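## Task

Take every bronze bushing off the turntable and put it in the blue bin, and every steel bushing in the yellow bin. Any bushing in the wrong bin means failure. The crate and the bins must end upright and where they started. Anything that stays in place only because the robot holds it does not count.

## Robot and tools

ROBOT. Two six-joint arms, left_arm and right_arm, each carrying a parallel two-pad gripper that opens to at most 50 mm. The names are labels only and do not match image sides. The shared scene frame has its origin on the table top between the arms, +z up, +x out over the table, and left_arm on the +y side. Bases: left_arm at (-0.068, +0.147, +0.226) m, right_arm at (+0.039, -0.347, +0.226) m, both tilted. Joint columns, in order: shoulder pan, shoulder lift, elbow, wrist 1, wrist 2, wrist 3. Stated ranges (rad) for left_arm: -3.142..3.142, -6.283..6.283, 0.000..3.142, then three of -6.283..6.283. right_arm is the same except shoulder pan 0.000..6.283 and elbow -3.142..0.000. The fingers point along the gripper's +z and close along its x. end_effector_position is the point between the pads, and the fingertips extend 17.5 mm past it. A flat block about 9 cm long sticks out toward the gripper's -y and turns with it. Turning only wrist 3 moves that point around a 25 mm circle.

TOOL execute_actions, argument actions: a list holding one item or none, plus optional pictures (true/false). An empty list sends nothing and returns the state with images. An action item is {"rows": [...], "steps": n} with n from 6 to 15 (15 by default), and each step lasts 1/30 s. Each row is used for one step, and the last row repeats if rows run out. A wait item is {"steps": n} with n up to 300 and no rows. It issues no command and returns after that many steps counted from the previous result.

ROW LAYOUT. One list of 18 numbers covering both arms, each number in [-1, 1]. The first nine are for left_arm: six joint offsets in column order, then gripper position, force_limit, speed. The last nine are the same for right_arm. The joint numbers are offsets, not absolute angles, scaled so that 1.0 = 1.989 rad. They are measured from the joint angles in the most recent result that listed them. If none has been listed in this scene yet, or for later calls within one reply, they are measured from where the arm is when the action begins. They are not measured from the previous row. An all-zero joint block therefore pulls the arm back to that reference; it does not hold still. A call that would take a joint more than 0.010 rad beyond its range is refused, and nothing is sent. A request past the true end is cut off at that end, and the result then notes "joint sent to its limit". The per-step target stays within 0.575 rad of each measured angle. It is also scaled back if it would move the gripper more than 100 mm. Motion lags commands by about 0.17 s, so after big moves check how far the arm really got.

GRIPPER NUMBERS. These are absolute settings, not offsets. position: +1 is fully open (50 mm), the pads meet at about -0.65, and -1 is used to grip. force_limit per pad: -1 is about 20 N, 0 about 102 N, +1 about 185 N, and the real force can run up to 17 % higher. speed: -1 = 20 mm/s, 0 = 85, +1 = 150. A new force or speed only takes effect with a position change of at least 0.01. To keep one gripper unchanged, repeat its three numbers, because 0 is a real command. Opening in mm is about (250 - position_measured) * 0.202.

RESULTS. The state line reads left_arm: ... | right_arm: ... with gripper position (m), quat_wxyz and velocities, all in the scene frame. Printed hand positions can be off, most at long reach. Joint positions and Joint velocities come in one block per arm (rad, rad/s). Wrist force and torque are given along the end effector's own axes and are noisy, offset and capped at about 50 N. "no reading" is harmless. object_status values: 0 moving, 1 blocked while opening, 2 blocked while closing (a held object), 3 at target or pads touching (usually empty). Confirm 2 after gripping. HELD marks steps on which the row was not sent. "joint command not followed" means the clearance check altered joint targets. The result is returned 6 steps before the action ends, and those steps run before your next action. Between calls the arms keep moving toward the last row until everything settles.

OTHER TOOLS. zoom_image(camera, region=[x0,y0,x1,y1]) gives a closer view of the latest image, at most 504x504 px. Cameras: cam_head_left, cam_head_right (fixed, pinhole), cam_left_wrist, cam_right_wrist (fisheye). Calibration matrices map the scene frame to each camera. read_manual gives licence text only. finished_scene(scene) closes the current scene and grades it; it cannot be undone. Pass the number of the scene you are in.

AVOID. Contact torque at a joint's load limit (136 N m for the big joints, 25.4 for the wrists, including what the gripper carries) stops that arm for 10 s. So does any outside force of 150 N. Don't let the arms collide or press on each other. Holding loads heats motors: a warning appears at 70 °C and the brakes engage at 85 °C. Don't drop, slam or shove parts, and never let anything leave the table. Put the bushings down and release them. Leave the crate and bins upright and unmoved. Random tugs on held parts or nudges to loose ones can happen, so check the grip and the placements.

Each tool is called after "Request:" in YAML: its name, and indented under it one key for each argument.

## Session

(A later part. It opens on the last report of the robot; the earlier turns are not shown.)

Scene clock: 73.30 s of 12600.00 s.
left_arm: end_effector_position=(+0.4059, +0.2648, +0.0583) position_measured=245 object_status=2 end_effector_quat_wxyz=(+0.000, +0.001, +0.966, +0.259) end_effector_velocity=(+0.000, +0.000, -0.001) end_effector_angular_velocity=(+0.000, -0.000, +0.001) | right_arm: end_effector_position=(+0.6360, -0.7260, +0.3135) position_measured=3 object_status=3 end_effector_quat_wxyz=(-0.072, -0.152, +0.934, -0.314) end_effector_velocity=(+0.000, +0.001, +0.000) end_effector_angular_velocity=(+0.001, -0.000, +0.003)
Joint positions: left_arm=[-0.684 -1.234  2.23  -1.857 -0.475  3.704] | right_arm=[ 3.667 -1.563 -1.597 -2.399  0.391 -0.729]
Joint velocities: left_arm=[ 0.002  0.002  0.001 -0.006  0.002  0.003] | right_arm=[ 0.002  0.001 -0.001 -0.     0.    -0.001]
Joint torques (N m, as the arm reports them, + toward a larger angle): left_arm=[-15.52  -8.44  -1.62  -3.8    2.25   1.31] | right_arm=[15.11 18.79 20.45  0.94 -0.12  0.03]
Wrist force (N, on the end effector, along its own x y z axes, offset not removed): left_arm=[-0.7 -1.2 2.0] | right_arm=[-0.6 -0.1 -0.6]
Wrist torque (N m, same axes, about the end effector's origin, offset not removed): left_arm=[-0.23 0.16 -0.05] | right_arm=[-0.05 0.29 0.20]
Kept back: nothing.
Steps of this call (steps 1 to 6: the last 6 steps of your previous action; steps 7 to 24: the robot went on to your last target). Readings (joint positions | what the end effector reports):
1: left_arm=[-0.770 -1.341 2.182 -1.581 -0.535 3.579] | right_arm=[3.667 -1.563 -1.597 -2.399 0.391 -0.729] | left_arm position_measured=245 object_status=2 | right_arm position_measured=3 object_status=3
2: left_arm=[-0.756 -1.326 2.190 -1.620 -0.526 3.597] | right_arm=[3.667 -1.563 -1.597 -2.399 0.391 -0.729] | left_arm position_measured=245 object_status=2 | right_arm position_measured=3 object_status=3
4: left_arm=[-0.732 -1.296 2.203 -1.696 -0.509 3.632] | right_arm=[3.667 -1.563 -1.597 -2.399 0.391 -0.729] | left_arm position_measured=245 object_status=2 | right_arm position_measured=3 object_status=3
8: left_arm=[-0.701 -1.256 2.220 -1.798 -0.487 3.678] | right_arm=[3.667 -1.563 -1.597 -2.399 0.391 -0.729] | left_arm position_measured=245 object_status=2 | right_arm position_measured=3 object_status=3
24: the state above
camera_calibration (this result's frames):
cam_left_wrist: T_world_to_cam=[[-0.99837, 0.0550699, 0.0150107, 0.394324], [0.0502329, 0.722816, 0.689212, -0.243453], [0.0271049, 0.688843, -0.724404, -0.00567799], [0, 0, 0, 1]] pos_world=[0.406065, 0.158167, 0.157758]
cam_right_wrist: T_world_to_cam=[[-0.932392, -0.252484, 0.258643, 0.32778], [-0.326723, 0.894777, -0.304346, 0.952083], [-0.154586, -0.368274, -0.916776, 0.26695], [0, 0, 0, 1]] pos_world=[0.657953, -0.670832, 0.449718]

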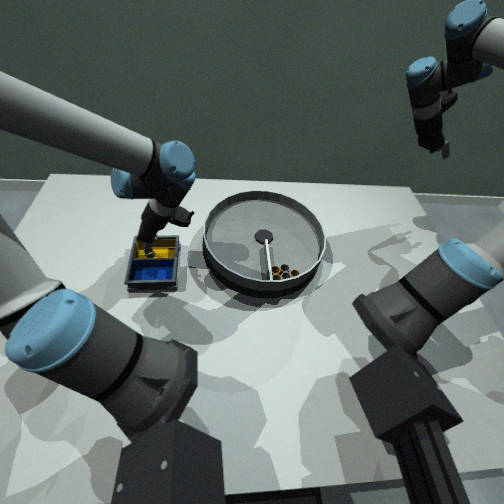

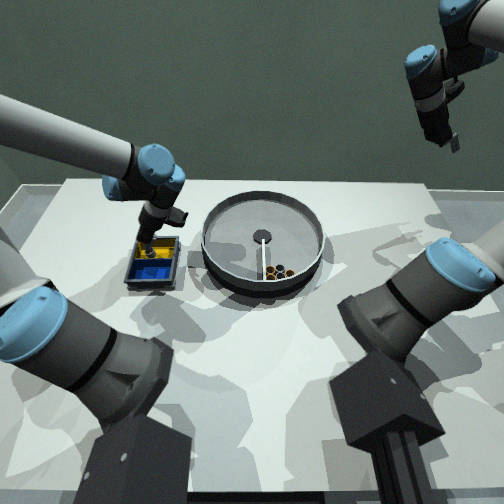

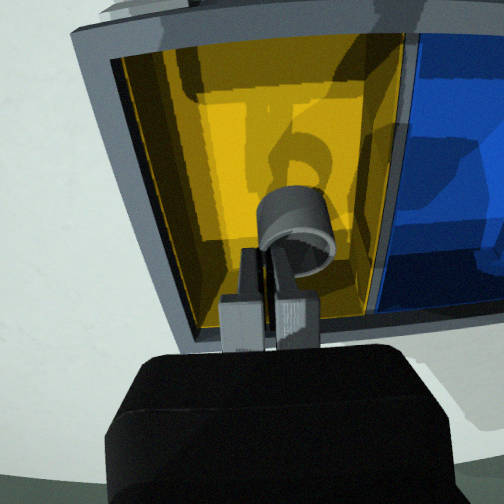

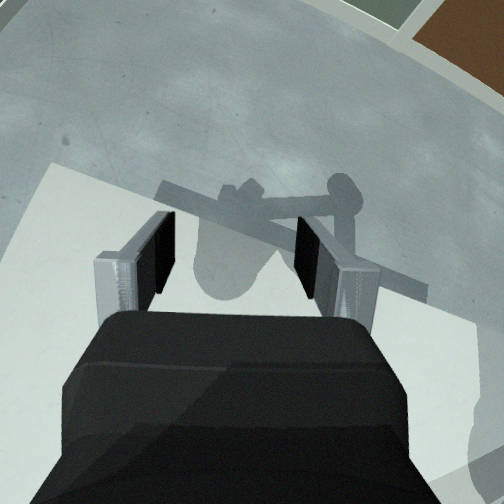

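Request:
execute_actions:
  actions:
    - {"rows": [[0.0008,0.0010,0.0003,-0.0025,0.0005,0.0012,-1,-0.4,-0.5,0,0,0,0,0,0,1,0,0],[0.0016,0.0021,0.0007,-0.0049,0.0011,0.0024,-1,-0.4,-0.5,0,0,0,0,0,0,1,0,0]], "steps": 14}

Request:
execute_actions:
  actions:
    - {"steps": 6}

Scene clock: 73.97 s of 12600.00 s.
left_arm: end_effector_position=(+0.4058, +0.2650, +0.0567) position_measured=245 object_status=2 end_effector_quat_wxyz=(+0.000, +0.001, +0.966, +0.259) end_effector_velocity=(+0.000, +0.000, -0.003) end_effector_angular_velocity=(+0.000, -0.000, -0.001) | right_arm: end_effector_position=(+0.6360, -0.7260, +0.3135) position_measured=3 object_status=3 end_effector_quat_wxyz=(-0.072, -0.152, +0.934, -0.314) end_effector_velocity=(-0.000, -0.000, -0.000) end_effector_angular_velocity=(-0.000, -0.000, -0.001)
Joint positions: left_arm=[-0.681 -1.231  2.231 -1.865 -0.474  3.707] | right_arm=[ 3.667 -1.563 -1.597 -2.399  0.391 -0.729]
Joint velocities: left_arm=[ 0.005  0.007  0.001 -0.015  0.004  0.008] | right_arm=[-0.001 -0.    -0.     0.001 -0.     0.001]
Joint torques (N m, as the arm reports them, + toward a larger angle): left_arm=[-15.48  -8.52  -1.64  -3.5    2.23   1.55] | right_arm=[15.54 18.51 20.5   0.96 -0.12 -0.11]
Wrist force (N, on the end effector, along its own x y z axes, offset not removed): left_arm=[-1.3 -1.6 0.1] | right_arm=[2.8 -3.0 -2.0]
Wrist torque (N m, same axes, about the end effector's origin, offset not removed): left_arm=[-0.27 0.35 -0.04] | right_arm=[-0.60 -0.19 0.16]
Steps of this call (steps 1 to 12: the robot went on to your last target; steps 13 to 20: the first 8 steps of this action). Readings (joint positions | what the end effector reports):
13: left_arm=[-0.684 -1.234 2.230 -1.858 -0.475 3.704] | right_arm=[3.667 -1.563 -1.597 -2.399 0.391 -0.729] | left_arm position_measured=245 object_status=2 | right_arm position_measured=3 object_status=3
14: left_arm=[-0.683 -1.233 2.230 -1.858 -0.475 3.704] | right_arm=[3.667 -1.563 -1.597 -2.399 0.391 -0.729] | left_arm position_measured=245 object_status=2 | right_arm position_measured=3 object_status=3
16: left_arm=[-0.682 -1.232 2.231 -1.861 -0.474 3.706] | right_arm=[3.667 -1.563 -1.597 -2.399 0.391 -0.729] | left_arm position_measured=245 object_status=2 | right_arm position_measured=3 object_status=3
20: the state above

Scene clock: 74.17 s of 12600.00 s.
left_arm: end_effector_position=(+0.4058, +0.2650, +0.0564) position_measured=245 object_status=2 end_effector_quat_wxyz=(+0.000, +0.001, +0.966, +0.259) end_effector_velocity=(+0.000, -0.000, -0.001) end_effector_angular_velocity=(-0.000, -0.000, +0.000) | right_arm: end_effector_position=(+0.6360, -0.7260, +0.3135) position_measured=3 object_status=3 end_effector_quat_wxyz=(-0.072, -0.152, +0.934, -0.314) end_effector_velocity=(+0.001, +0.001, +0.000) end_effector_angular_velocity=(+0.000, -0.002, +0.000)
Joint positions: left_arm=[-0.681 -1.23   2.231 -1.866 -0.473  3.708] | right_arm=[ 3.667 -1.563 -1.597 -2.399  0.391 -0.729]
Joint velocities: left_arm=[ 0.001  0.002  0.    -0.003  0.001  0.001] | right_arm=[ 0.001 -0.001  0.     0.001 -0.001  0.001]
Joint torques (N m, as the arm reports them, + toward a larger angle): left_arm=[-14.38  -8.37  -1.86  -3.59   1.96   1.45] | right_arm=[15.71 18.63 20.33  0.79 -0.23  0.  ]
Wrist force (N, on the end effector, along its own x y z axes, offset not removed): left_arm=[-1.0 -1.5 1.8] | right_arm=[0.0 -1.1 -0.1]
Wrist torque (N m, same axes, about the end effector's origin, offset not removed): left_arm=[-0.13 0.27 -0.06] | right_arm=[-0.33 -0.01 0.21]
Kept back: nothing.
Steps of this call (steps 1 to 6: the last 6 steps of your previous action). Readings (joint positions | what the end effector reports):
1: left_arm=[-0.681 -1.230 2.231 -1.865 -0.473 3.708] | right_arm=[3.667 -1.563 -1.597 -2.399 0.391 -0.729] | left_arm position_measured=245 object_status=2 | right_arm position_measured=3 object_status=3
2: left_arm=[-0.681 -1.230 2.231 -1.865 -0.473 3.708] | right_arm=[3.667 -1.563 -1.597 -2.399 0.391 -0.729] | left_arm position_measured=245 object_status=2 | right_arm position_measured=3 object_status=3
4: left_arm=[-0.681 -1.230 2.231 -1.866 -0.473 3.708] | right_arm=[3.667 -1.563 -1.597 -2.399 0.391 -0.729] | left_arm position_measured=245 object_status=2 | right_arm position_measured=3 object_status=3
6: the state above

Request:
execute_actions:
  actions:
    - {"rows": [[0.0008,0.0010,0.0003,-0.0025,0.0005,0.0012,-1,-0.4,-0.5,0,0,0,0,0,0,1,0,0],[0.0016,0.0021,0.0007,-0.0049,0.0011,0.0024,-1,-0.4,-0.5,0,0,0,0,0,0,1,0,0]], "steps": 15}

Request:
execute_actions:
  actions:
    - {"steps": 6}
  pictures: true

Scene clock: 74.67 s of 12600.00 s.
left_arm: end_effector_position=(+0.4057, +0.2652, +0.0547) position_measured=245 object_status=2 end_effector_quat_wxyz=(+0.000, +0.001, +0.966, +0.259) end_effector_velocity=(-0.001, +0.000, -0.003) end_effector_angular_velocity=(+0.001, +0.002, -0.002) | right_arm: end_effector_position=(+0.6360, -0.7260, +0.3135) position_measured=3 object_status=3 end_effector_quat_wxyz=(-0.072, -0.152, +0.934, -0.314) end_effector_velocity=(-0.000, +0.001, +0.000) end_effector_angular_velocity=(+0.001, -0.000, -0.000)
Joint positions: left_arm=[-0.678 -1.226  2.233 -1.874 -0.471  3.712] | right_arm=[ 3.667 -1.563 -1.597 -2.399  0.391 -0.729]
Joint velocities: left_arm=[ 0.004  0.006  0.003 -0.012  0.003  0.007] | right_arm=[ 0.001  0.    -0.    -0.     0.001  0.001]
Joint torques (N m, as the arm reports them, + toward a larger angle): left_arm=[-14.65  -8.46  -2.03  -3.61   2.2    1.32] | right_arm=[15.12 18.39 20.08  0.77 -0.14 -0.09]
Wrist force (N, on the end effector, along its own x y z axes, offset not removed): left_arm=[0.2 -0.6 0.8] | right_arm=[1.2 -0.5 -1.1]
Wrist torque (N m, same axes, about the end effector's origin, offset not removed): left_arm=[-0.13 0.07 -0.14] | right_arm=[0.00 0.06 -0.01]
Steps of this call (steps 1 to 6: the robot went on to your last target; steps 7 to 15: the first 9 steps of this action). Readings (joint positions | what the end effector reports):
7: left_arm=[-0.681 -1.230 2.231 -1.867 -0.473 3.708] | right_arm=[3.667 -1.563 -1.597 -2.399 0.391 -0.729] | left_arm position_measured=245 object_status=2 | right_arm position_measured=3 object_status=3
8: left_arm=[-0.680 -1.230 2.232 -1.867 -0.473 3.709] | right_arm=[3.667 -1.563 -1.597 -2.399 0.391 -0.729] | left_arm position_measured=245 object_status=2 | right_arm position_measured=3 object_status=3
10: left_arm=[-0.680 -1.228 2.232 -1.870 -0.472 3.710] | right_arm=[3.667 -1.563 -1.597 -2.399 0.391 -0.729] | left_arm position_measured=245 object_status=2 | right_arm position_measured=3 object_status=3
14: left_arm=[-0.678 -1.227 2.232 -1.874 -0.471 3.712] | right_arm=[3.667 -1.563 -1.597 -2.399 0.391 -0.729] | left_arm position_measured=245 object_status=2 | right_arm position_measured=3 object_status=3
15: the state above

Scene clock: 74.87 s of 12600.00 s.
left_arm: end_effector_position=(+0.4057, +0.2653, +0.0545) position_measured=245 object_status=2 end_effector_quat_wxyz=(+0.000, +0.001, +0.966, +0.259) end_effector_velocity=(+0.000, +0.000, -0.001) end_effector_angular_velocity=(+0.000, -0.000, +0.000) | right_arm: end_effector_position=(+0.6360, -0.7260, +0.3135) position_measured=3 object_status=3 end_effector_quat_wxyz=(-0.072, -0.152, +0.934, -0.314) end_effector_velocity=(+0.000, +0.000, +0.000) end_effector_angular_velocity=(+0.000, +0.000, +0.001)
Joint positions: left_arm=[-0.678 -1.226  2.233 -1.876 -0.471  3.713] | right_arm=[ 3.667 -1.563 -1.597 -2.399  0.391 -0.729]
Joint velocities: left_arm=[ 0.001  0.001  0.    -0.003  0.001  0.001] | right_arm=[ 0.    -0.     0.    -0.     0.    -0.001]
Joint torques (N m, as the arm reports them, + toward a larger angle): left_arm=[-14.06  -8.97  -0.54  -3.52   2.15   1.33] | right_arm=[15.38 18.9  20.32  0.84 -0.13 -0.11]
Wrist force (N, on the end effector, along its own x y z axes, offset not removed): left_arm=[-1.9 -2.4 0.2] | right_arm=[-0.4 -1.0 -1.6]
Wrist torque (N m, same axes, about the end effector's origin, offset not removed): left_arm=[-0.40 0.38 -0.06] | right_arm=[-0.15 -0.13 0.30]
Kept back: nothing.
Steps of this call (steps 1 to 6: the last 6 steps of your previous action). Readings (joint positions | what the end effector reports):
1: left_arm=[-0.678 -1.226 2.233 -1.875 -0.471 3.712] | right_arm=[3.667 -1.563 -1.597 -2.399 0.391 -0.729] | left_arm position_measured=245 object_status=2 | right_arm position_measured=3 object_status=3
2: left_arm=[-0.678 -1.226 2.233 -1.875 -0.471 3.713] | right_arm=[3.667 -1.563 -1.597 -2.399 0.391 -0.729] | left_arm position_measured=245 object_status=2 | right_arm position_measured=3 object_status=3
4: left_arm=[-0.678 -1.226 2.233 -1.875 -0.471 3.713] | right_arm=[3.667 -1.563 -1.597 -2.399 0.391 -0.729] | left_arm position_measured=245 object_status=2 | right_arm position_measured=3 object_status=3
6: the state above
camera_calibration (this result's frames):
cam_left_wrist: T_world_to_cam=[[-0.998376, 0.0549441, 0.01504, 0.394217], [0.0501477, 0.722457, 0.689595, -0.24101], [0.0270234, 0.68923, -0.724039, -0.00879588], [0, 0, 0, 1]] pos_world=[0.4059, 0.158522, 0.153902]
cam_right_wrist: T_world_to_cam=[[-0.932393, -0.252484, 0.258643, 0.32778], [-0.326722, 0.894777, -0.304346, 0.952083], [-0.154586, -0.368274, -0.916776, 0.26695], [0, 0, 0, 1]] pos_world=[0.657953, -0.670832, 0.449718]

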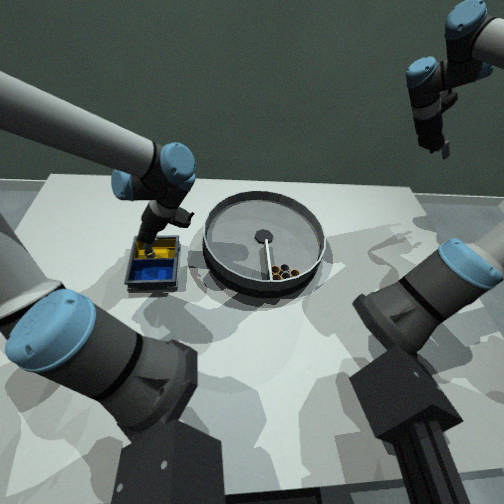

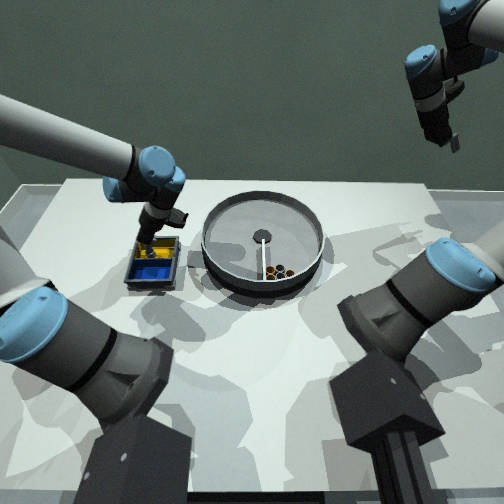

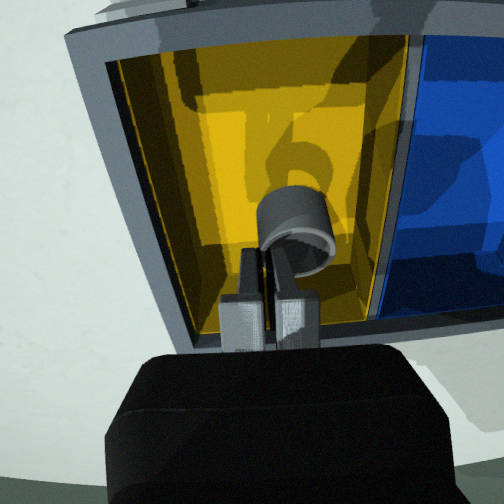

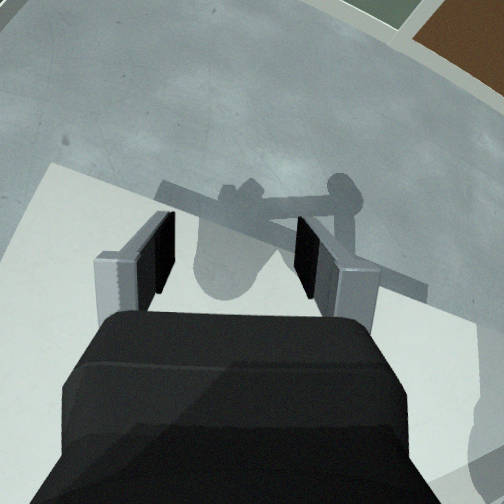

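Request:
execute_actions:
  actions: []

Scene clock: 76.27 s of 12600.00 s.
left_arm: end_effector_position=(+0.4057, +0.2653, +0.0544) position_measured=245 object_status=2 end_effector_quat_wxyz=(+0.000, +0.001, +0.966, +0.259) end_effector_velocity=(+0.000, -0.000, +0.000) end_effector_angular_velocity=(-0.000, -0.001, -0.000) | right_arm: end_effector_position=(+0.6360, -0.7260, +0.3135) position_measured=3 object_status=3 end_effector_quat_wxyz=(-0.072, -0.152, +0.934, -0.314) end_effector_velocity=(-0.000, -0.000, -0.000) end_effector_angular_velocity=(-0.000, +0.001, -0.000)
Joint positions: left_arm=[-0.678 -1.226  2.233 -1.876 -0.471  3.713] | right_arm=[ 3.667 -1.563 -1.597 -2.399  0.391 -0.729]
Joint velocities: left_arm=[-0.001  0.    -0.    -0.     0.    -0.001] | right_arm=[-0.001  0.    -0.    -0.     0.    -0.   ]
Joint torques (N m, as the arm reports them, + toward a larger angle): left_arm=[-15.11  -8.8   -1.44  -3.61   2.14   1.48] | right_arm=[15.42 18.92 20.16  0.88 -0.11  0.08]
Wrist force (N, on the end effector, along its own x y z axes, offset not removed): left_arm=[-0.9 -1.9 1.0] | right_arm=[0.0 -1.2 1.4]
Wrist torque (N m, same axes, about the end effector's origin, offset not removed): left_arm=[-0.30 0.26 -0.07] | right_arm=[-0.17 0.18 0.00]
Kept back: nothing.
Steps of this call (steps 1 to 15: the robot went on to your last target; steps 16 to 42: nothing new was sent). Readings (joint positions | what the end effector reports):
1: left_arm=[-0.678 -1.226 2.233 -1.876 -0.471 3.713] | right_arm=[3.667 -1.563 -1.597 -2.399 0.391 -0.729] | left_arm position_measured=245 object_status=2 | right_arm position_measured=3 object_status=3
2: left_arm=[-0.678 -1.226 2.233 -1.876 -0.471 3.713] | right_arm=[3.667 -1.563 -1.597 -2.399 0.391 -0.729] | left_arm position_measured=245 object_status=2 | right_arm position_measured=3 object_status=3
4: left_arm=[-0.678 -1.226 2.233 -1.876 -0.471 3.713] | right_arm=[3.667 -1.563 -1.597 -2.399 0.391 -0.729] | left_arm position_measured=245 object_status=2 | right_arm position_measured=3 object_status=3
8: left_arm=[-0.678 -1.226 2.233 -1.876 -0.471 3.713] | right_arm=[3.667 -1.563 -1.597 -2.399 0.391 -0.729] | left_arm position_measured=245 object_status=2 | right_arm position_measured=3 object_status=3
42: the state above
All arms were judged still, so your last target was given up. Only a new action makes them travel on or press farther. Fingers that are still opening or closing keep moving.
camera_calibration (this result's frames):
cam_left_wrist: T_world_to_cam=[[-0.998376, 0.0549444, 0.015043, 0.394212], [0.0501496, 0.722448, 0.689604, -0.240964], [0.0270221, 0.689239, -0.72403, -0.00885664], [0, 0, 0, 1]] pos_world=[0.405896, 0.158529, 0.153828]
cam_right_wrist: T_world_to_cam=[[-0.932392, -0.252484, 0.258643, 0.32778], [-0.326722, 0.894777, -0.304346, 0.952083], [-0.154586, -0.368274, -0.916776, 0.26695], [0, 0, 0, 1]] pos_world=[0.657953, -0.670832, 0.449718]

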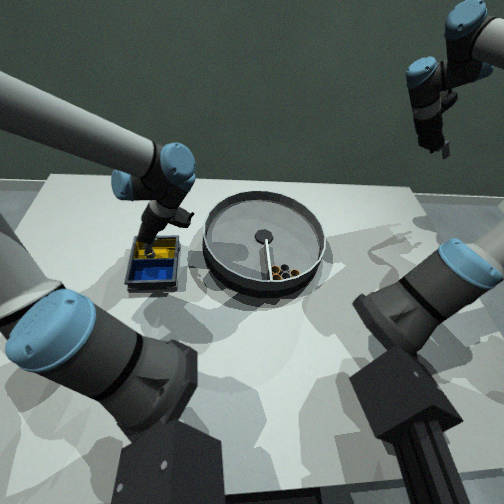

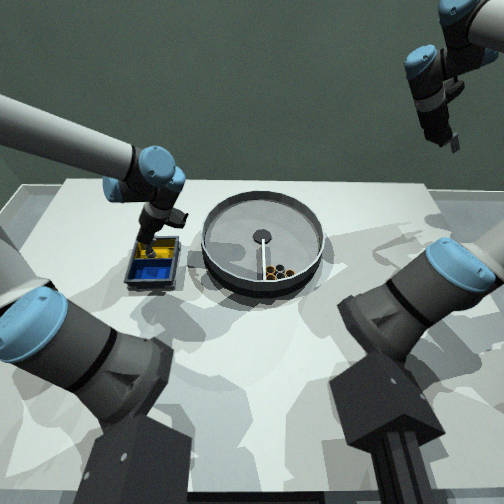

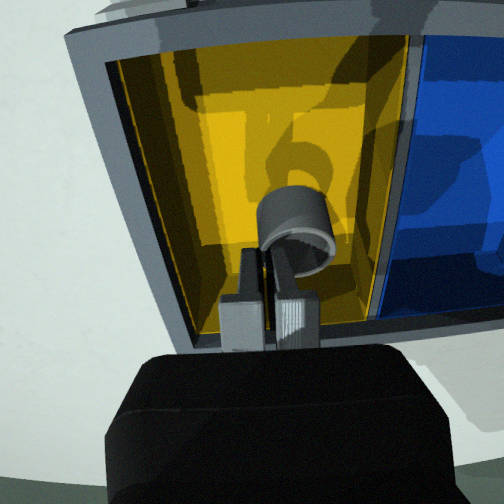

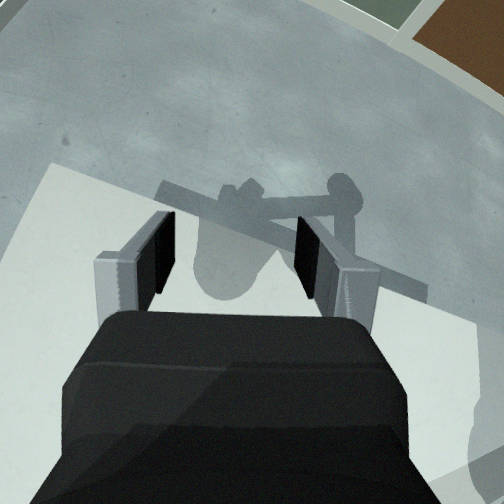

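Request:
execute_actions:
  actions:
    - {"rows": [[0,0,0,0,0,0,-0.188,-0.5,0.3,0,0,0,0,0,0,1,0,0]], "steps": 12}

Scene clock: 77.97 s of 12600.00 s.
left_arm: end_effector_position=(+0.4057, +0.2653, +0.0544) position_measured=180 object_status=0 end_effector_quat_wxyz=(+0.000, +0.001, +0.966, +0.259) end_effector_velocity=(-0.001, +0.000, -0.000) end_effector_angular_velocity=(+0.001, +0.001, +0.000) | right_arm: end_effector_position=(+0.6360, -0.7260, +0.3135) position_measured=3 object_status=3 end_effector_quat_wxyz=(-0.072, -0.152, +0.934, -0.314) end_effector_velocity=(-0.000, -0.000, -0.000) end_effector_angular_velocity=(-0.000, +0.001, +0.001)
Joint positions: left_arm=[-0.678 -1.226  2.233 -1.876 -0.471  3.713] | right_arm=[ 3.667 -1.563 -1.597 -2.399  0.391 -0.729]
Joint velocities: left_arm=[ 0.001  0.     0.001  0.    -0.    -0.   ] | right_arm=[-0.001 -0.    -0.    -0.    -0.    -0.001]
Joint torques (N m, as the arm reports them, + toward a larger angle): left_arm=[-14.9   -8.29  -1.35  -3.64   2.15   1.23] | right_arm=[15.18 18.8  20.48  0.86 -0.2   0.01]
Wrist force (N, on the end effector, along its own x y z axes, offset not removed): left_arm=[-1.4 -1.0 -0.4] | right_arm=[-1.2 -4.0 1.5]
Wrist torque (N m, same axes, about the end effector's origin, offset not removed): left_arm=[-0.23 0.35 0.00] | right_arm=[-0.74 0.47 0.24]
Steps of this call (steps 1 to 45: nothing new was sent; steps 46 to 51: the first 6 steps of this action). Readings (joint positions | what the end effector reports):
46: left_arm=[-0.678 -1.226 2.233 -1.876 -0.471 3.713] | right_arm=[3.667 -1.563 -1.597 -2.399 0.391 -0.729] | left_arm position_measured=241 object_status=0 | right_arm position_measured=3 object_status=3
47: left_arm=[-0.678 -1.226 2.233 -1.876 -0.471 3.713] | right_arm=[3.667 -1.563 -1.597 -2.399 0.391 -0.729] | left_arm position_measured=224 object_status=0 | right_arm position_measured=3 object_status=3
49: left_arm=[-0.678 -1.226 2.233 -1.876 -0.471 3.713] | right_arm=[3.667 -1.563 -1.597 -2.399 0.391 -0.729] | left_arm position_measured=190 object_status=0 | right_arm position_measured=3 object_status=3
51: the state above

Request:
execute_actions:
  actions:
    - {"rows": [[-0.003,-0.004,-0.0015,0.0095,-0.002,-0.0045,-0.188,-0.5,0.3,0,0,0,0,0,0,1,0,0],[-0.007,-0.0095,-0.0035,0.022,-0.005,-0.0105,-0.188,-0.5,0.3,0,0,0,0,0,0,1,0,0],[-0.012,-0.016,-0.006,0.038,-0.008,-0.018,-0.188,-0.5,0.3,0,0,0,0,0,0,1,0,0],[-0.018,-0.024,-0.009,0.057,-0.012,-0.027,-0.188,-0.5,0.3,0,0,0,0,0,0,1,0,0],[-0.025,-0.0335,-0.0125,0.079,-0.017,-0.038,-0.188,-0.5,0.3,0,0,0,0,0,0,1,0,0],[-0.032,-0.043,-0.016,0.101,-0.022,-0.0485,-0.188,-0.5,0.3,0,0,0,0,0,0,1,0,0],[-0.0387,-0.052,-0.0194,0.1229,-0.0264,-0.0591,-0.188,-0.5,0.3,0,0,0,0,0,0,1,0,0],[-0.047,-0.0605,-0.0255,0.146,-0.0326,-0.0693,-0.188,-0.5,0.3,0,0,0,0,0,0,1,0,0],[-0.055,-0.069,-0.0315,0.169,-0.0388,-0.0795,-0.188,-0.5,0.3,0,0,0,0,0,0,1,0,0],[-0.063,-0.077,-0.037,0.191,-0.0447,-0.0893,-0.188,-0.5,0.3,0,0,0,0,0,0,1,0,0],[-0.070,-0.0845,-0.0423,0.211,-0.050,-0.098,-0.188,-0.5,0.3,0,0,0,0,0,0,1,0,0],[-0.076,-0.0905,-0.0465,0.228,-0.0545,-0.1055,-0.188,-0.5,0.3,0,0,0,0,0,0,1,0,0],[-0.080,-0.095,-0.0497,0.240,-0.0578,-0.111,-0.188,-0.5,0.3,0,0,0,0,0,0,1,0,0],[-0.083,-0.098,-0.0517,0.248,-0.0598,-0.1143,-0.188,-0.5,0.3,0,0,0,0,0,0,1,0,0],[-0.0838,-0.0988,-0.0523,0.2504,-0.0604,-0.1153,-0.188,-0.5,0.3,0,0,0,0,0,0,1,0,0]], "steps": 15}
  pictures: true

Scene clock: 78.83 s of 12600.00 s.
left_arm: end_effector_position=(+0.4085, +0.2627, +0.0838) position_measured=180 object_status=3 end_effector_quat_wxyz=(+0.002, -0.002, +0.967, +0.256) end_effector_velocity=(+0.017, -0.014, +0.218) end_effector_angular_velocity=(-0.036, -0.035, +0.030) | right_arm: end_effector_position=(+0.6360, -0.7260, +0.3135) position_measured=3 object_status=3 end_effector_quat_wxyz=(-0.072, -0.152, +0.934, -0.314) end_effector_velocity=(-0.000, -0.001, +0.001) end_effector_angular_velocity=(+0.000, -0.001, -0.001)
Joint positions: left_arm=[-0.723 -1.285  2.209 -1.743 -0.502  3.646] | right_arm=[ 3.667 -1.563 -1.597 -2.399  0.391 -0.729]
Joint velocities: left_arm=[-0.329 -0.419 -0.187  0.964 -0.229 -0.473] | right_arm=[-0.     0.001  0.001 -0.    -0.001 -0.   ]
Joint torques (N m, as the arm reports them, + toward a larger angle): left_arm=[-36.16 -36.07 -31.92   3.49  -2.4   -2.79] | right_arm=[15.31 18.21 20.35  0.97 -0.19 -0.09]
Wrist force (N, on the end effector, along its own x y z axes, offset not removed): left_arm=[-0.6 -0.6 1.1] | right_arm=[0.3 -0.3 -0.2]
Wrist torque (N m, same axes, about the end effector's origin, offset not removed): left_arm=[-0.05 0.21 -0.02] | right_arm=[-0.12 0.32 -0.14]
Steps of this call (steps 1 to 6: the last 6 steps of your previous action; steps 7 to 15: the robot went on to your last target; steps 16 to 17: nothing new was sent; steps 18 to 26: the first 9 steps of this action). Readings (joint positions | what the end effector reports):
18: left_arm=[-0.678 -1.226 2.233 -1.876 -0.471 3.713] | right_arm=[3.667 -1.563 -1.597 -2.399 0.391 -0.729] | left_arm position_measured=180 object_status=3 | right_arm position_measured=3 object_status=3
19: left_arm=[-0.678 -1.226 2.233 -1.874 -0.471 3.712] | right_arm=[3.667 -1.563 -1.597 -2.399 0.391 -0.729] | left_arm position_measured=180 object_status=3 | right_arm position_measured=3 object_status=3
21: left_arm=[-0.683 -1.233 2.230 -1.860 -0.475 3.704] | right_arm=[3.667 -1.563 -1.597 -2.399 0.391 -0.729] | left_arm position_measured=180 object_status=3 | right_arm position_measured=3 object_status=3
25: left_arm=[-0.712 -1.272 2.215 -1.774 -0.495 3.661] | right_arm=[3.667 -1.563 -1.597 -2.399 0.391 -0.729] | left_arm position_measured=180 object_status=3 | right_arm position_measured=3 object_status=3
26: the state above
camera_calibration (this result's frames):
cam_left_wrist: T_world_to_cam=[[-0.998704, 0.0500329, 0.00929518, 0.398618], [0.0427944, 0.726877, 0.685433, -0.257359], [0.0275377, 0.684943, -0.728076, 0.015426], [0, 0, 0, 1]] pos_world=[0.40869, 0.156558, 0.183929]
cam_right_wrist: T_world_to_cam=[[-0.932392, -0.252484, 0.258643, 0.32778], [-0.326722, 0.894777, -0.304346, 0.952083], [-0.154586, -0.368274, -0.916776, 0.26695], [0, 0, 0, 1]] pos_world=[0.657953, -0.670832, 0.449718]

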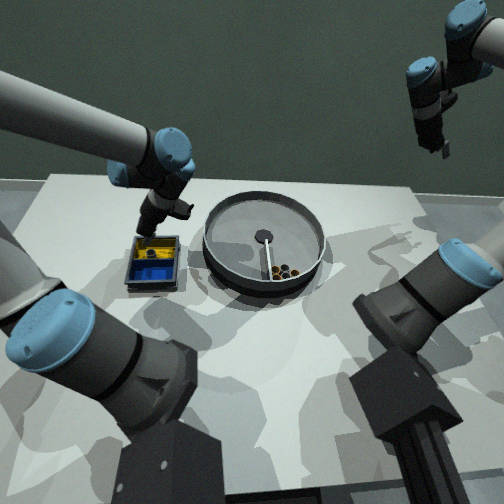

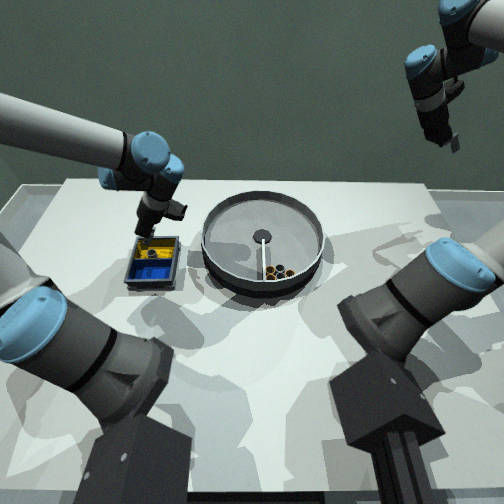

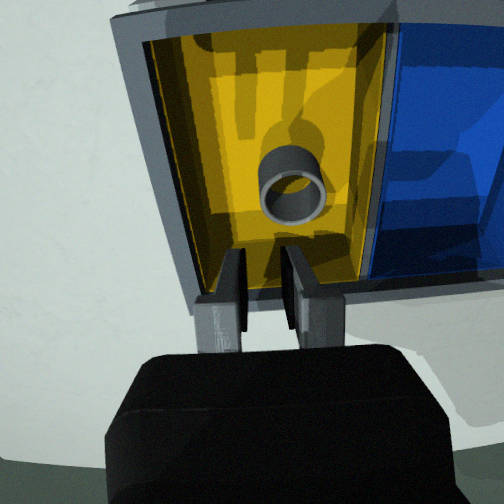

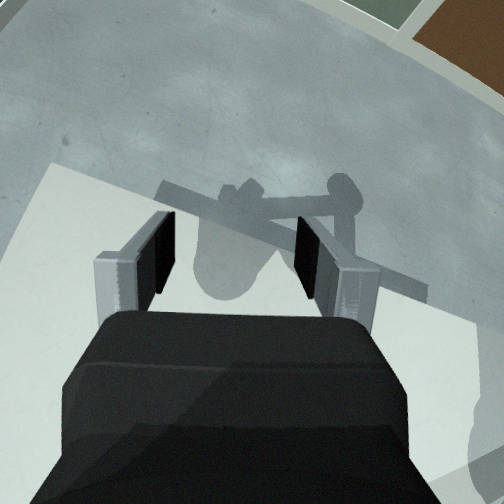

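Request:
execute_actions:
  actions:
    - {"rows": [[-0.073,-0.050,-0.052,0.183,-0.055,-0.090,-0.188,-0.5,0.3,0,0,0,0,0,0,1,0,0],[-0.104,0.000,-0.084,0.181,-0.082,-0.112,-0.188,-0.5,0.3,0,0,0,0,0,0,1,0,0],[-0.146,0.070,-0.129,0.178,-0.119,-0.143,-0.188,-0.5,0.3,0,0,0,0,0,0,1,0,0],[-0.195,0.148,-0.179,0.175,-0.160,-0.178,-0.188,-0.5,0.3,0,0,0,0,0,0,1,0,0],[-0.241,0.223,-0.227,0.172,-0.200,-0.211,-0.188,-0.5,0.3,0,0,0,0,0,0,1,0,0],[-0.278,0.284,-0.267,0.169,-0.233,-0.239,-0.188,-0.5,0.3,0,0,0,0,0,0,1,0,0],[-0.3037,0.3246,-0.2929,0.1675,-0.2547,-0.2569,-0.188,-0.5,0.3,0,0,0,0,0,0,1,0,0]], "steps": 15}

Request:
execute_actions:
  actions:
    - {"steps": 30}
  pictures: true

Scene clock: 80.10 s of 12600.00 s.
left_arm: end_effector_position=(+0.4231, +0.1661, +0.1833) position_measured=180 object_status=3 end_effector_quat_wxyz=(+0.002, -0.003, +0.970, +0.244) end_effector_velocity=(+0.044, -0.460, +0.099) end_effector_angular_velocity=(-0.150, -0.045, +0.056) | right_arm: end_effector_position=(+0.6360, -0.7260, +0.3135) position_measured=3 object_status=3 end_effector_quat_wxyz=(-0.072, -0.152, +0.934, -0.314) end_effector_velocity=(-0.000, -0.000, -0.000) end_effector_angular_velocity=(-0.000, -0.001, -0.000)
Joint positions: left_arm=[-0.962 -1.247  2.007 -1.386 -0.694  3.397] | right_arm=[ 3.667 -1.563 -1.597 -2.399  0.391 -0.729]
Joint velocities: left_arm=[-0.544  0.755 -0.566 -0.037 -0.467 -0.391] | right_arm=[-0.     0.    -0.     0.    -0.001  0.001]
Joint torques (N m, as the arm reports them, + toward a larger angle): left_arm=[-40.09   6.71 -32.49  -3.36  -3.6   -2.25] | right_arm=[15.   18.27 19.83  0.96 -0.11  0.01]
Wrist force (N, on the end effector, along its own x y z axes, offset not removed): left_arm=[-1.5 -1.5 0.5] | right_arm=[3.7 -0.5 -0.8]
Wrist torque (N m, same axes, about the end effector's origin, offset not removed): left_arm=[-0.33 0.34 -0.07] | right_arm=[0.17 -0.32 -0.12]
Steps of this call (steps 1 to 6: the last 6 steps of your previous action; steps 7 to 29: the robot went on to your last target; steps 30 to 38: the first 9 steps of this action). Readings (joint positions | what the end effector reports):
30: left_arm=[-0.844 -1.422 2.129 -1.378 -0.591 3.484] | right_arm=[3.667 -1.563 -1.597 -2.399 0.391 -0.729] | left_arm position_measured=180 object_status=3 | right_arm position_measured=3 object_status=3
31: left_arm=[-0.846 -1.419 2.127 -1.378 -0.593 3.482] | right_arm=[3.667 -1.563 -1.597 -2.399 0.391 -0.729] | left_arm position_measured=180 object_status=3 | right_arm position_measured=3 object_status=3
33: left_arm=[-0.870 -1.386 2.103 -1.379 -0.614 3.464] | right_arm=[3.667 -1.563 -1.597 -2.399 0.391 -0.729] | left_arm position_measured=180 object_status=3 | right_arm position_measured=3 object_status=3
37: left_arm=[-0.944 -1.272 2.026 -1.385 -0.678 3.411] | right_arm=[3.667 -1.563 -1.597 -2.399 0.391 -0.729] | left_arm position_measured=180 object_status=3 | right_arm position_measured=3 object_status=3
38: the state above

Scene clock: 81.10 s of 12600.00 s.
left_arm: end_effector_position=(+0.3349, -0.1478, +0.1904) position_measured=180 object_status=3 end_effector_quat_wxyz=(+0.000, -0.000, +0.966, +0.258) end_effector_velocity=(-0.010, -0.014, -0.003) end_effector_angular_velocity=(+0.007, -0.001, -0.001) | right_arm: end_effector_position=(+0.6360, -0.7260, +0.3135) position_measured=3 object_status=3 end_effector_quat_wxyz=(-0.072, -0.152, +0.934, -0.314) end_effector_velocity=(-0.000, -0.000, -0.000) end_effector_angular_velocity=(-0.000, +0.001, -0.000)
Joint positions: left_arm=[-1.324 -0.644  1.629 -1.41  -1.007  3.137] | right_arm=[ 3.667 -1.563 -1.597 -2.399  0.391 -0.729]
Joint velocities: left_arm=[-0.019  0.032 -0.018 -0.001 -0.016 -0.014] | right_arm=[-0.001 -0.    -0.     0.    -0.    -0.   ]
Joint torques (N m, as the arm reports them, + toward a larger angle): left_arm=[-39.97 -21.97 -31.47  -3.2   -2.08  -1.05] | right_arm=[15.03 18.82 19.97  0.85 -0.24  0.09]
Wrist force (N, on the end effector, along its own x y z axes, offset not removed): left_arm=[-1.4 -0.3 0.6] | right_arm=[3.3 0.4 1.0]
Wrist torque (N m, same axes, about the end effector's origin, offset not removed): left_arm=[-0.09 0.36 0.00] | right_arm=[0.02 -0.44 -0.09]
Kept back: nothing.
Steps of this call (steps 1 to 6: the last 6 steps of your previous action; steps 7 to 30: the robot went on to your last target). Readings (joint positions | what the end effector reports):
1: left_arm=[-0.980 -1.221 1.988 -1.387 -0.710 3.384] | right_arm=[3.667 -1.563 -1.597 -2.399 0.391 -0.729] | left_arm position_measured=180 object_status=3 | right_arm position_measured=3 object_status=3
2: left_arm=[-0.998 -1.194 1.969 -1.388 -0.725 3.371] | right_arm=[3.667 -1.563 -1.597 -2.399 0.391 -0.729] | left_arm position_measured=180 object_status=3 | right_arm position_measured=3 object_status=3
4: left_arm=[-1.034 -1.137 1.932 -1.391 -0.756 3.345] | right_arm=[3.667 -1.563 -1.597 -2.399 0.391 -0.729] | left_arm position_measured=180 object_status=3 | right_arm position_measured=3 object_status=3
8: left_arm=[-1.104 -1.020 1.860 -1.395 -0.817 3.295] | right_arm=[3.667 -1.563 -1.597 -2.399 0.391 -0.729] | left_arm position_measured=180 object_status=3 | right_arm position_measured=3 object_status=3
30: the state above
camera_calibration (this result's frames):
cam_left_wrist: T_world_to_cam=[[-0.998456, 0.0536931, 0.0142329, 0.344146], [0.0487243, 0.723531, 0.68857, -0.0319946], [0.0266735, 0.6882, -0.72503, 0.376384], [0, 0, 0, 1]] pos_world=[0.335134, -0.254356, 0.290022]
cam_right_wrist: T_world_to_cam=[[-0.932392, -0.252484, 0.258643, 0.32778], [-0.326723, 0.894777, -0.304346, 0.952083], [-0.154586, -0.368274, -0.916776, 0.26695], [0, 0, 0, 1]] pos_world=[0.657953, -0.670832, 0.449718]

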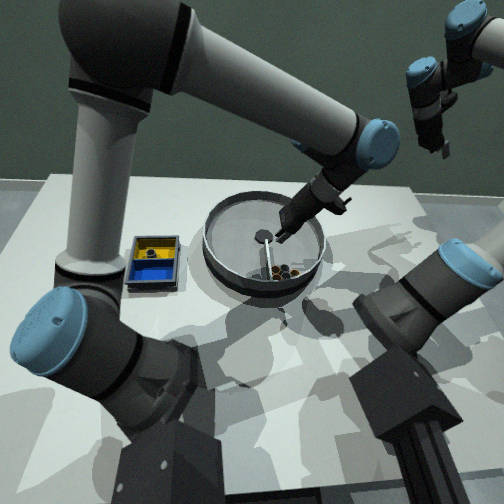

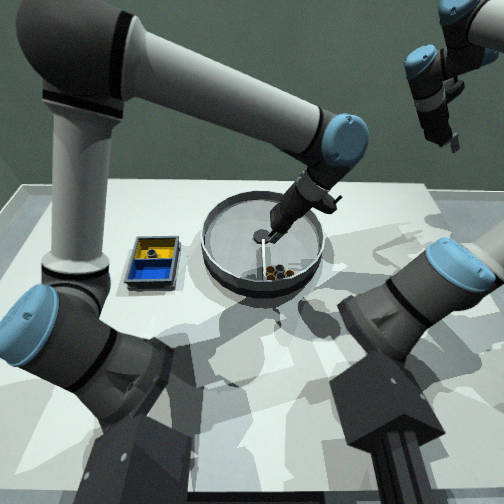

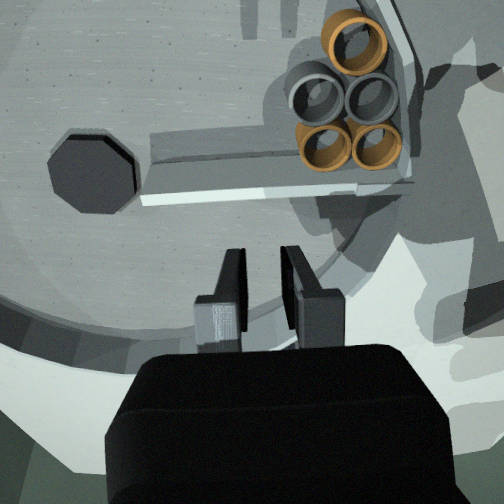

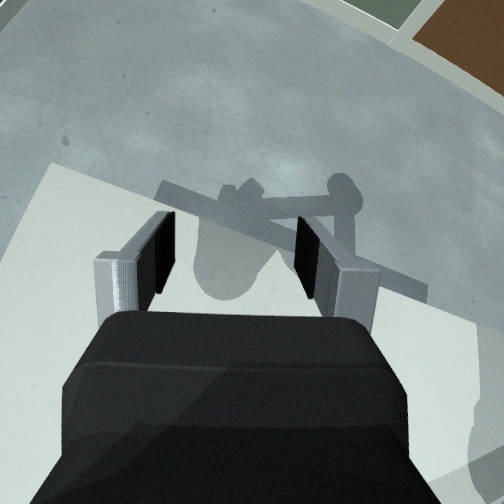

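Request:
zoom_image:
  camera: "cam_left_wrist"
  region: [260, 0, 430, 200]

Region (260, 0, 430, 200) of cam_left_wrist's 504x504 image, scaled by 2.520, with more detail than that image has; it fills the left 428 columns of this view, and the rest is white.

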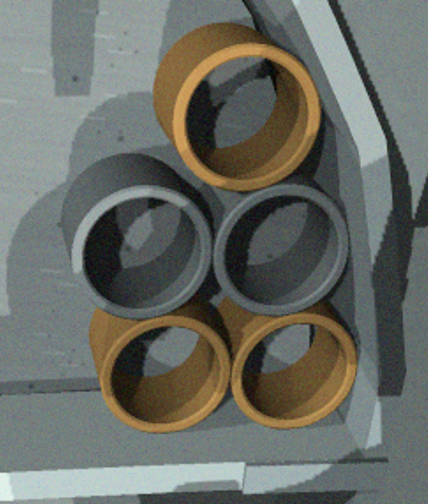

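Request:
execute_actions:
  actions:
    - {"rows": [[0.001,0.005,0.006,-0.011,0.001,0.0005,-0.188,-0.5,0.3,0,0,0,0,0,0,1,0,0],[0.003,0.014,0.016,-0.031,0.003,0.0013,-0.188,-0.5,0.3,0,0,0,0,0,0,1,0,0],[0.005,0.025,0.028,-0.054,0.005,0.0024,-0.188,-0.5,0.3,0,0,0,0,0,0,1,0,0],[0.007,0.035,0.040,-0.076,0.007,0.0033,-0.188,-0.5,0.3,0,0,0,0,0,0,1,0,0],[0.0083,0.042,0.047,-0.091,0.008,0.004,-0.188,-0.5,0.3,0,0,0,0,0,0,1,0,0],[0.0088,0.0446,0.0502,-0.0964,0.0086,0.0042,-0.188,-0.5,0.3,0,0,0,0,0,0,1,0,0]], "steps": 15}

Request:
execute_actions:
  actions:
    - {"steps": 15}
  pictures: true

Scene clock: 85.60 s of 12600.00 s.
left_arm: end_effector_position=(+0.3152, -0.1510, +0.1378) position_measured=180 object_status=3 end_effector_quat_wxyz=(+0.001, +0.001, +0.966, +0.260) end_effector_velocity=(-0.067, -0.005, -0.176) end_effector_angular_velocity=(-0.014, -0.006, +0.007) | right_arm: end_effector_position=(+0.6360, -0.7260, +0.3135) position_measured=3 object_status=3 end_effector_quat_wxyz=(-0.072, -0.152, +0.934, -0.314) end_effector_velocity=(+0.000, +0.000, -0.000) end_effector_angular_velocity=(-0.000, -0.002, -0.001)
Joint positions: left_arm=[-1.312 -0.582  1.698 -1.539 -0.995  3.142] | right_arm=[ 3.667 -1.563 -1.597 -2.399  0.391 -0.729]
Joint velocities: left_arm=[ 0.043  0.205  0.239 -0.472  0.041  0.021] | right_arm=[-0.     0.    -0.001  0.001 -0.001  0.002]
Joint torques (N m, as the arm reports them, + toward a larger angle): left_arm=[-26.24 -27.78 -12.32  -3.96   1.98   1.19] | right_arm=[15.03 18.69 19.64  0.94 -0.14 -0.04]
Wrist force (N, on the end effector, along its own x y z axes, offset not removed): left_arm=[0.5 -2.5 2.1] | right_arm=[0.3 1.0 -0.7]
Wrist torque (N m, same axes, about the end effector's origin, offset not removed): left_arm=[-0.36 0.01 -0.04] | right_arm=[0.37 0.21 -0.08]
Steps of this call (steps 1 to 15: the robot went on to your last target; steps 16 to 126: nothing new was sent; steps 127 to 135: the first 9 steps of this action). Readings (joint positions | what the end effector reports):
127: left_arm=[-1.327 -0.640 1.627 -1.410 -1.009 3.135] | right_arm=[3.667 -1.563 -1.597 -2.399 0.391 -0.729] | left_arm position_measured=180 object_status=3 | right_arm position_measured=3 object_status=3
128: left_arm=[-1.326 -0.639 1.628 -1.412 -1.008 3.135] | right_arm=[3.667 -1.563 -1.597 -2.399 0.391 -0.729] | left_arm position_measured=180 object_status=3 | right_arm position_measured=3 object_status=3
130: left_arm=[-1.323 -0.631 1.640 -1.431 -1.006 3.137] | right_arm=[3.667 -1.563 -1.597 -2.399 0.391 -0.729] | left_arm position_measured=180 object_status=3 | right_arm position_measured=3 object_status=3
134: left_arm=[-1.314 -0.590 1.689 -1.521 -0.996 3.141] | right_arm=[3.667 -1.563 -1.597 -2.399 0.391 -0.729] | left_arm position_measured=180 object_status=3 | right_arm position_measured=3 object_status=3
135: the state above

Scene clock: 86.10 s of 12600.00 s.
left_arm: end_effector_position=(+0.3065, -0.1512, +0.1156) position_measured=180 object_status=3 end_effector_quat_wxyz=(+0.001, +0.000, +0.966, +0.259) end_effector_velocity=(-0.002, +0.000, -0.004) end_effector_angular_velocity=(+0.000, +0.000, +0.001) | right_arm: end_effector_position=(+0.6360, -0.7260, +0.3135) position_measured=3 object_status=3 end_effector_quat_wxyz=(-0.072, -0.152, +0.934, -0.314) end_effector_velocity=(+0.000, +0.000, -0.000) end_effector_angular_velocity=(-0.001, +0.002, +0.002)
Joint positions: left_arm=[-1.307 -0.556  1.729 -1.6   -0.99   3.145] | right_arm=[ 3.667 -1.563 -1.597 -2.399  0.391 -0.729]
Joint velocities: left_arm=[ 0.002  0.004  0.005 -0.01   0.001  0.   ] | right_arm=[-0.    -0.001 -0.001 -0.001 -0.001 -0.001]
Joint torques (N m, as the arm reports them, + toward a larger angle): left_arm=[-24.61 -23.19  -6.32  -3.46   1.56   1.34] | right_arm=[15.6  19.02 19.46  0.83 -0.09  0.06]
Wrist force (N, on the end effector, along its own x y z axes, offset not removed): left_arm=[-1.4 -0.5 0.7] | right_arm=[-1.5 0.8 1.7]
Wrist torque (N m, same axes, about the end effector's origin, offset not removed): left_arm=[-0.07 0.34 0.00] | right_arm=[0.10 0.31 -0.02]
Kept back: nothing.
Steps of this call (steps 1 to 6: the last 6 steps of your previous action; steps 7 to 15: the robot went on to your last target). Readings (joint positions | what the end effector reports):
1: left_arm=[-1.311 -0.576 1.705 -1.554 -0.994 3.143] | right_arm=[3.667 -1.563 -1.597 -2.399 0.391 -0.729] | left_arm position_measured=180 object_status=3 | right_arm position_measured=3 object_status=3
2: left_arm=[-1.310 -0.571 1.711 -1.564 -0.993 3.143] | right_arm=[3.667 -1.563 -1.597 -2.399 0.391 -0.729] | left_arm position_measured=180 object_status=3 | right_arm position_measured=3 object_status=3
4: left_arm=[-1.309 -0.565 1.718 -1.579 -0.991 3.144] | right_arm=[3.667 -1.563 -1.597 -2.399 0.391 -0.729] | left_arm position_measured=180 object_status=3 | right_arm position_measured=3 object_status=3
8: left_arm=[-1.307 -0.559 1.725 -1.594 -0.990 3.145] | right_arm=[3.667 -1.563 -1.597 -2.399 0.391 -0.729] | left_arm position_measured=180 object_status=3 | right_arm position_measured=3 object_status=3
15: the state above
camera_calibration (this result's frames):
cam_left_wrist: T_world_to_cam=[[-0.998408, 0.0547486, 0.0135807, 0.317314], [0.0490038, 0.722604, 0.689523, 0.0230679], [0.0279369, 0.689091, -0.724137, 0.324915], [0, 0, 0, 1]] pos_world=[0.306602, -0.257937, 0.215068]
cam_right_wrist: T_world_to_cam=[[-0.932393, -0.252484, 0.258643, 0.32778], [-0.326722, 0.894777, -0.304346, 0.952083], [-0.154586, -0.368274, -0.916776, 0.26695], [0, 0, 0, 1]] pos_world=[0.657953, -0.670832, 0.449718]

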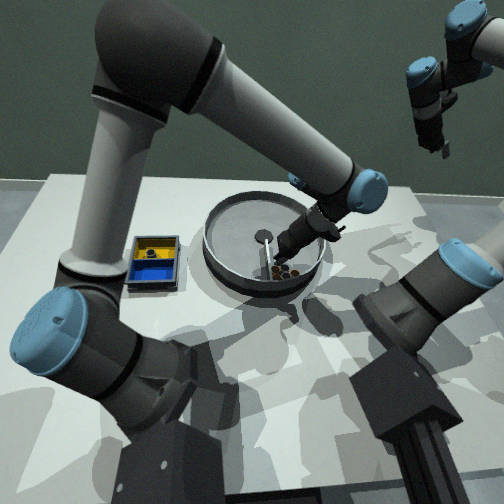

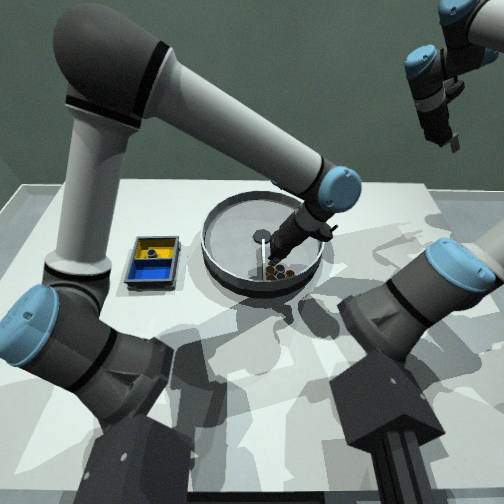

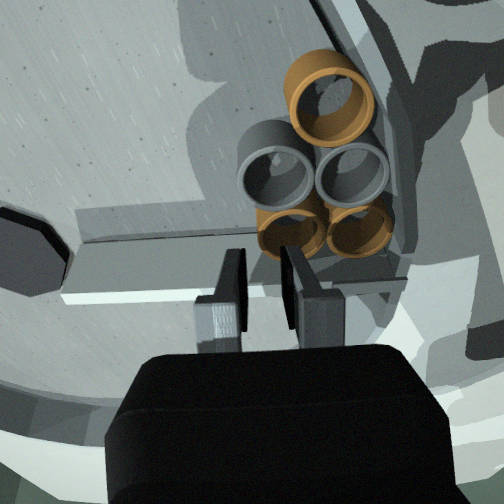

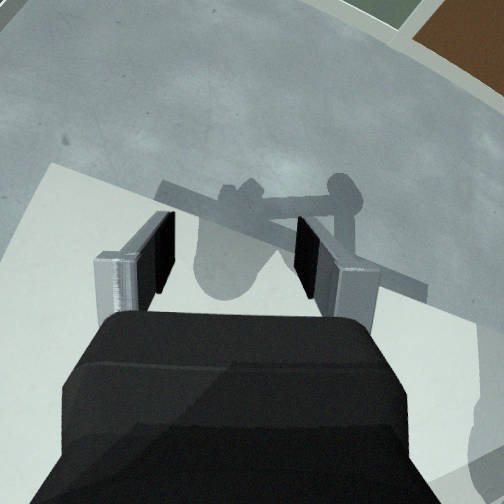

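Request:
zoom_image:
  camera: "cam_left_wrist"
  region: [200, 170, 380, 330]

Region (200, 170, 380, 330) of cam_left_wrist's 504x504 image, scaled by 2.800, with more detail than that image has.

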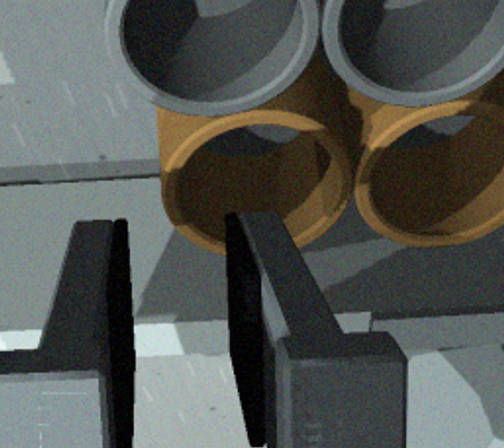

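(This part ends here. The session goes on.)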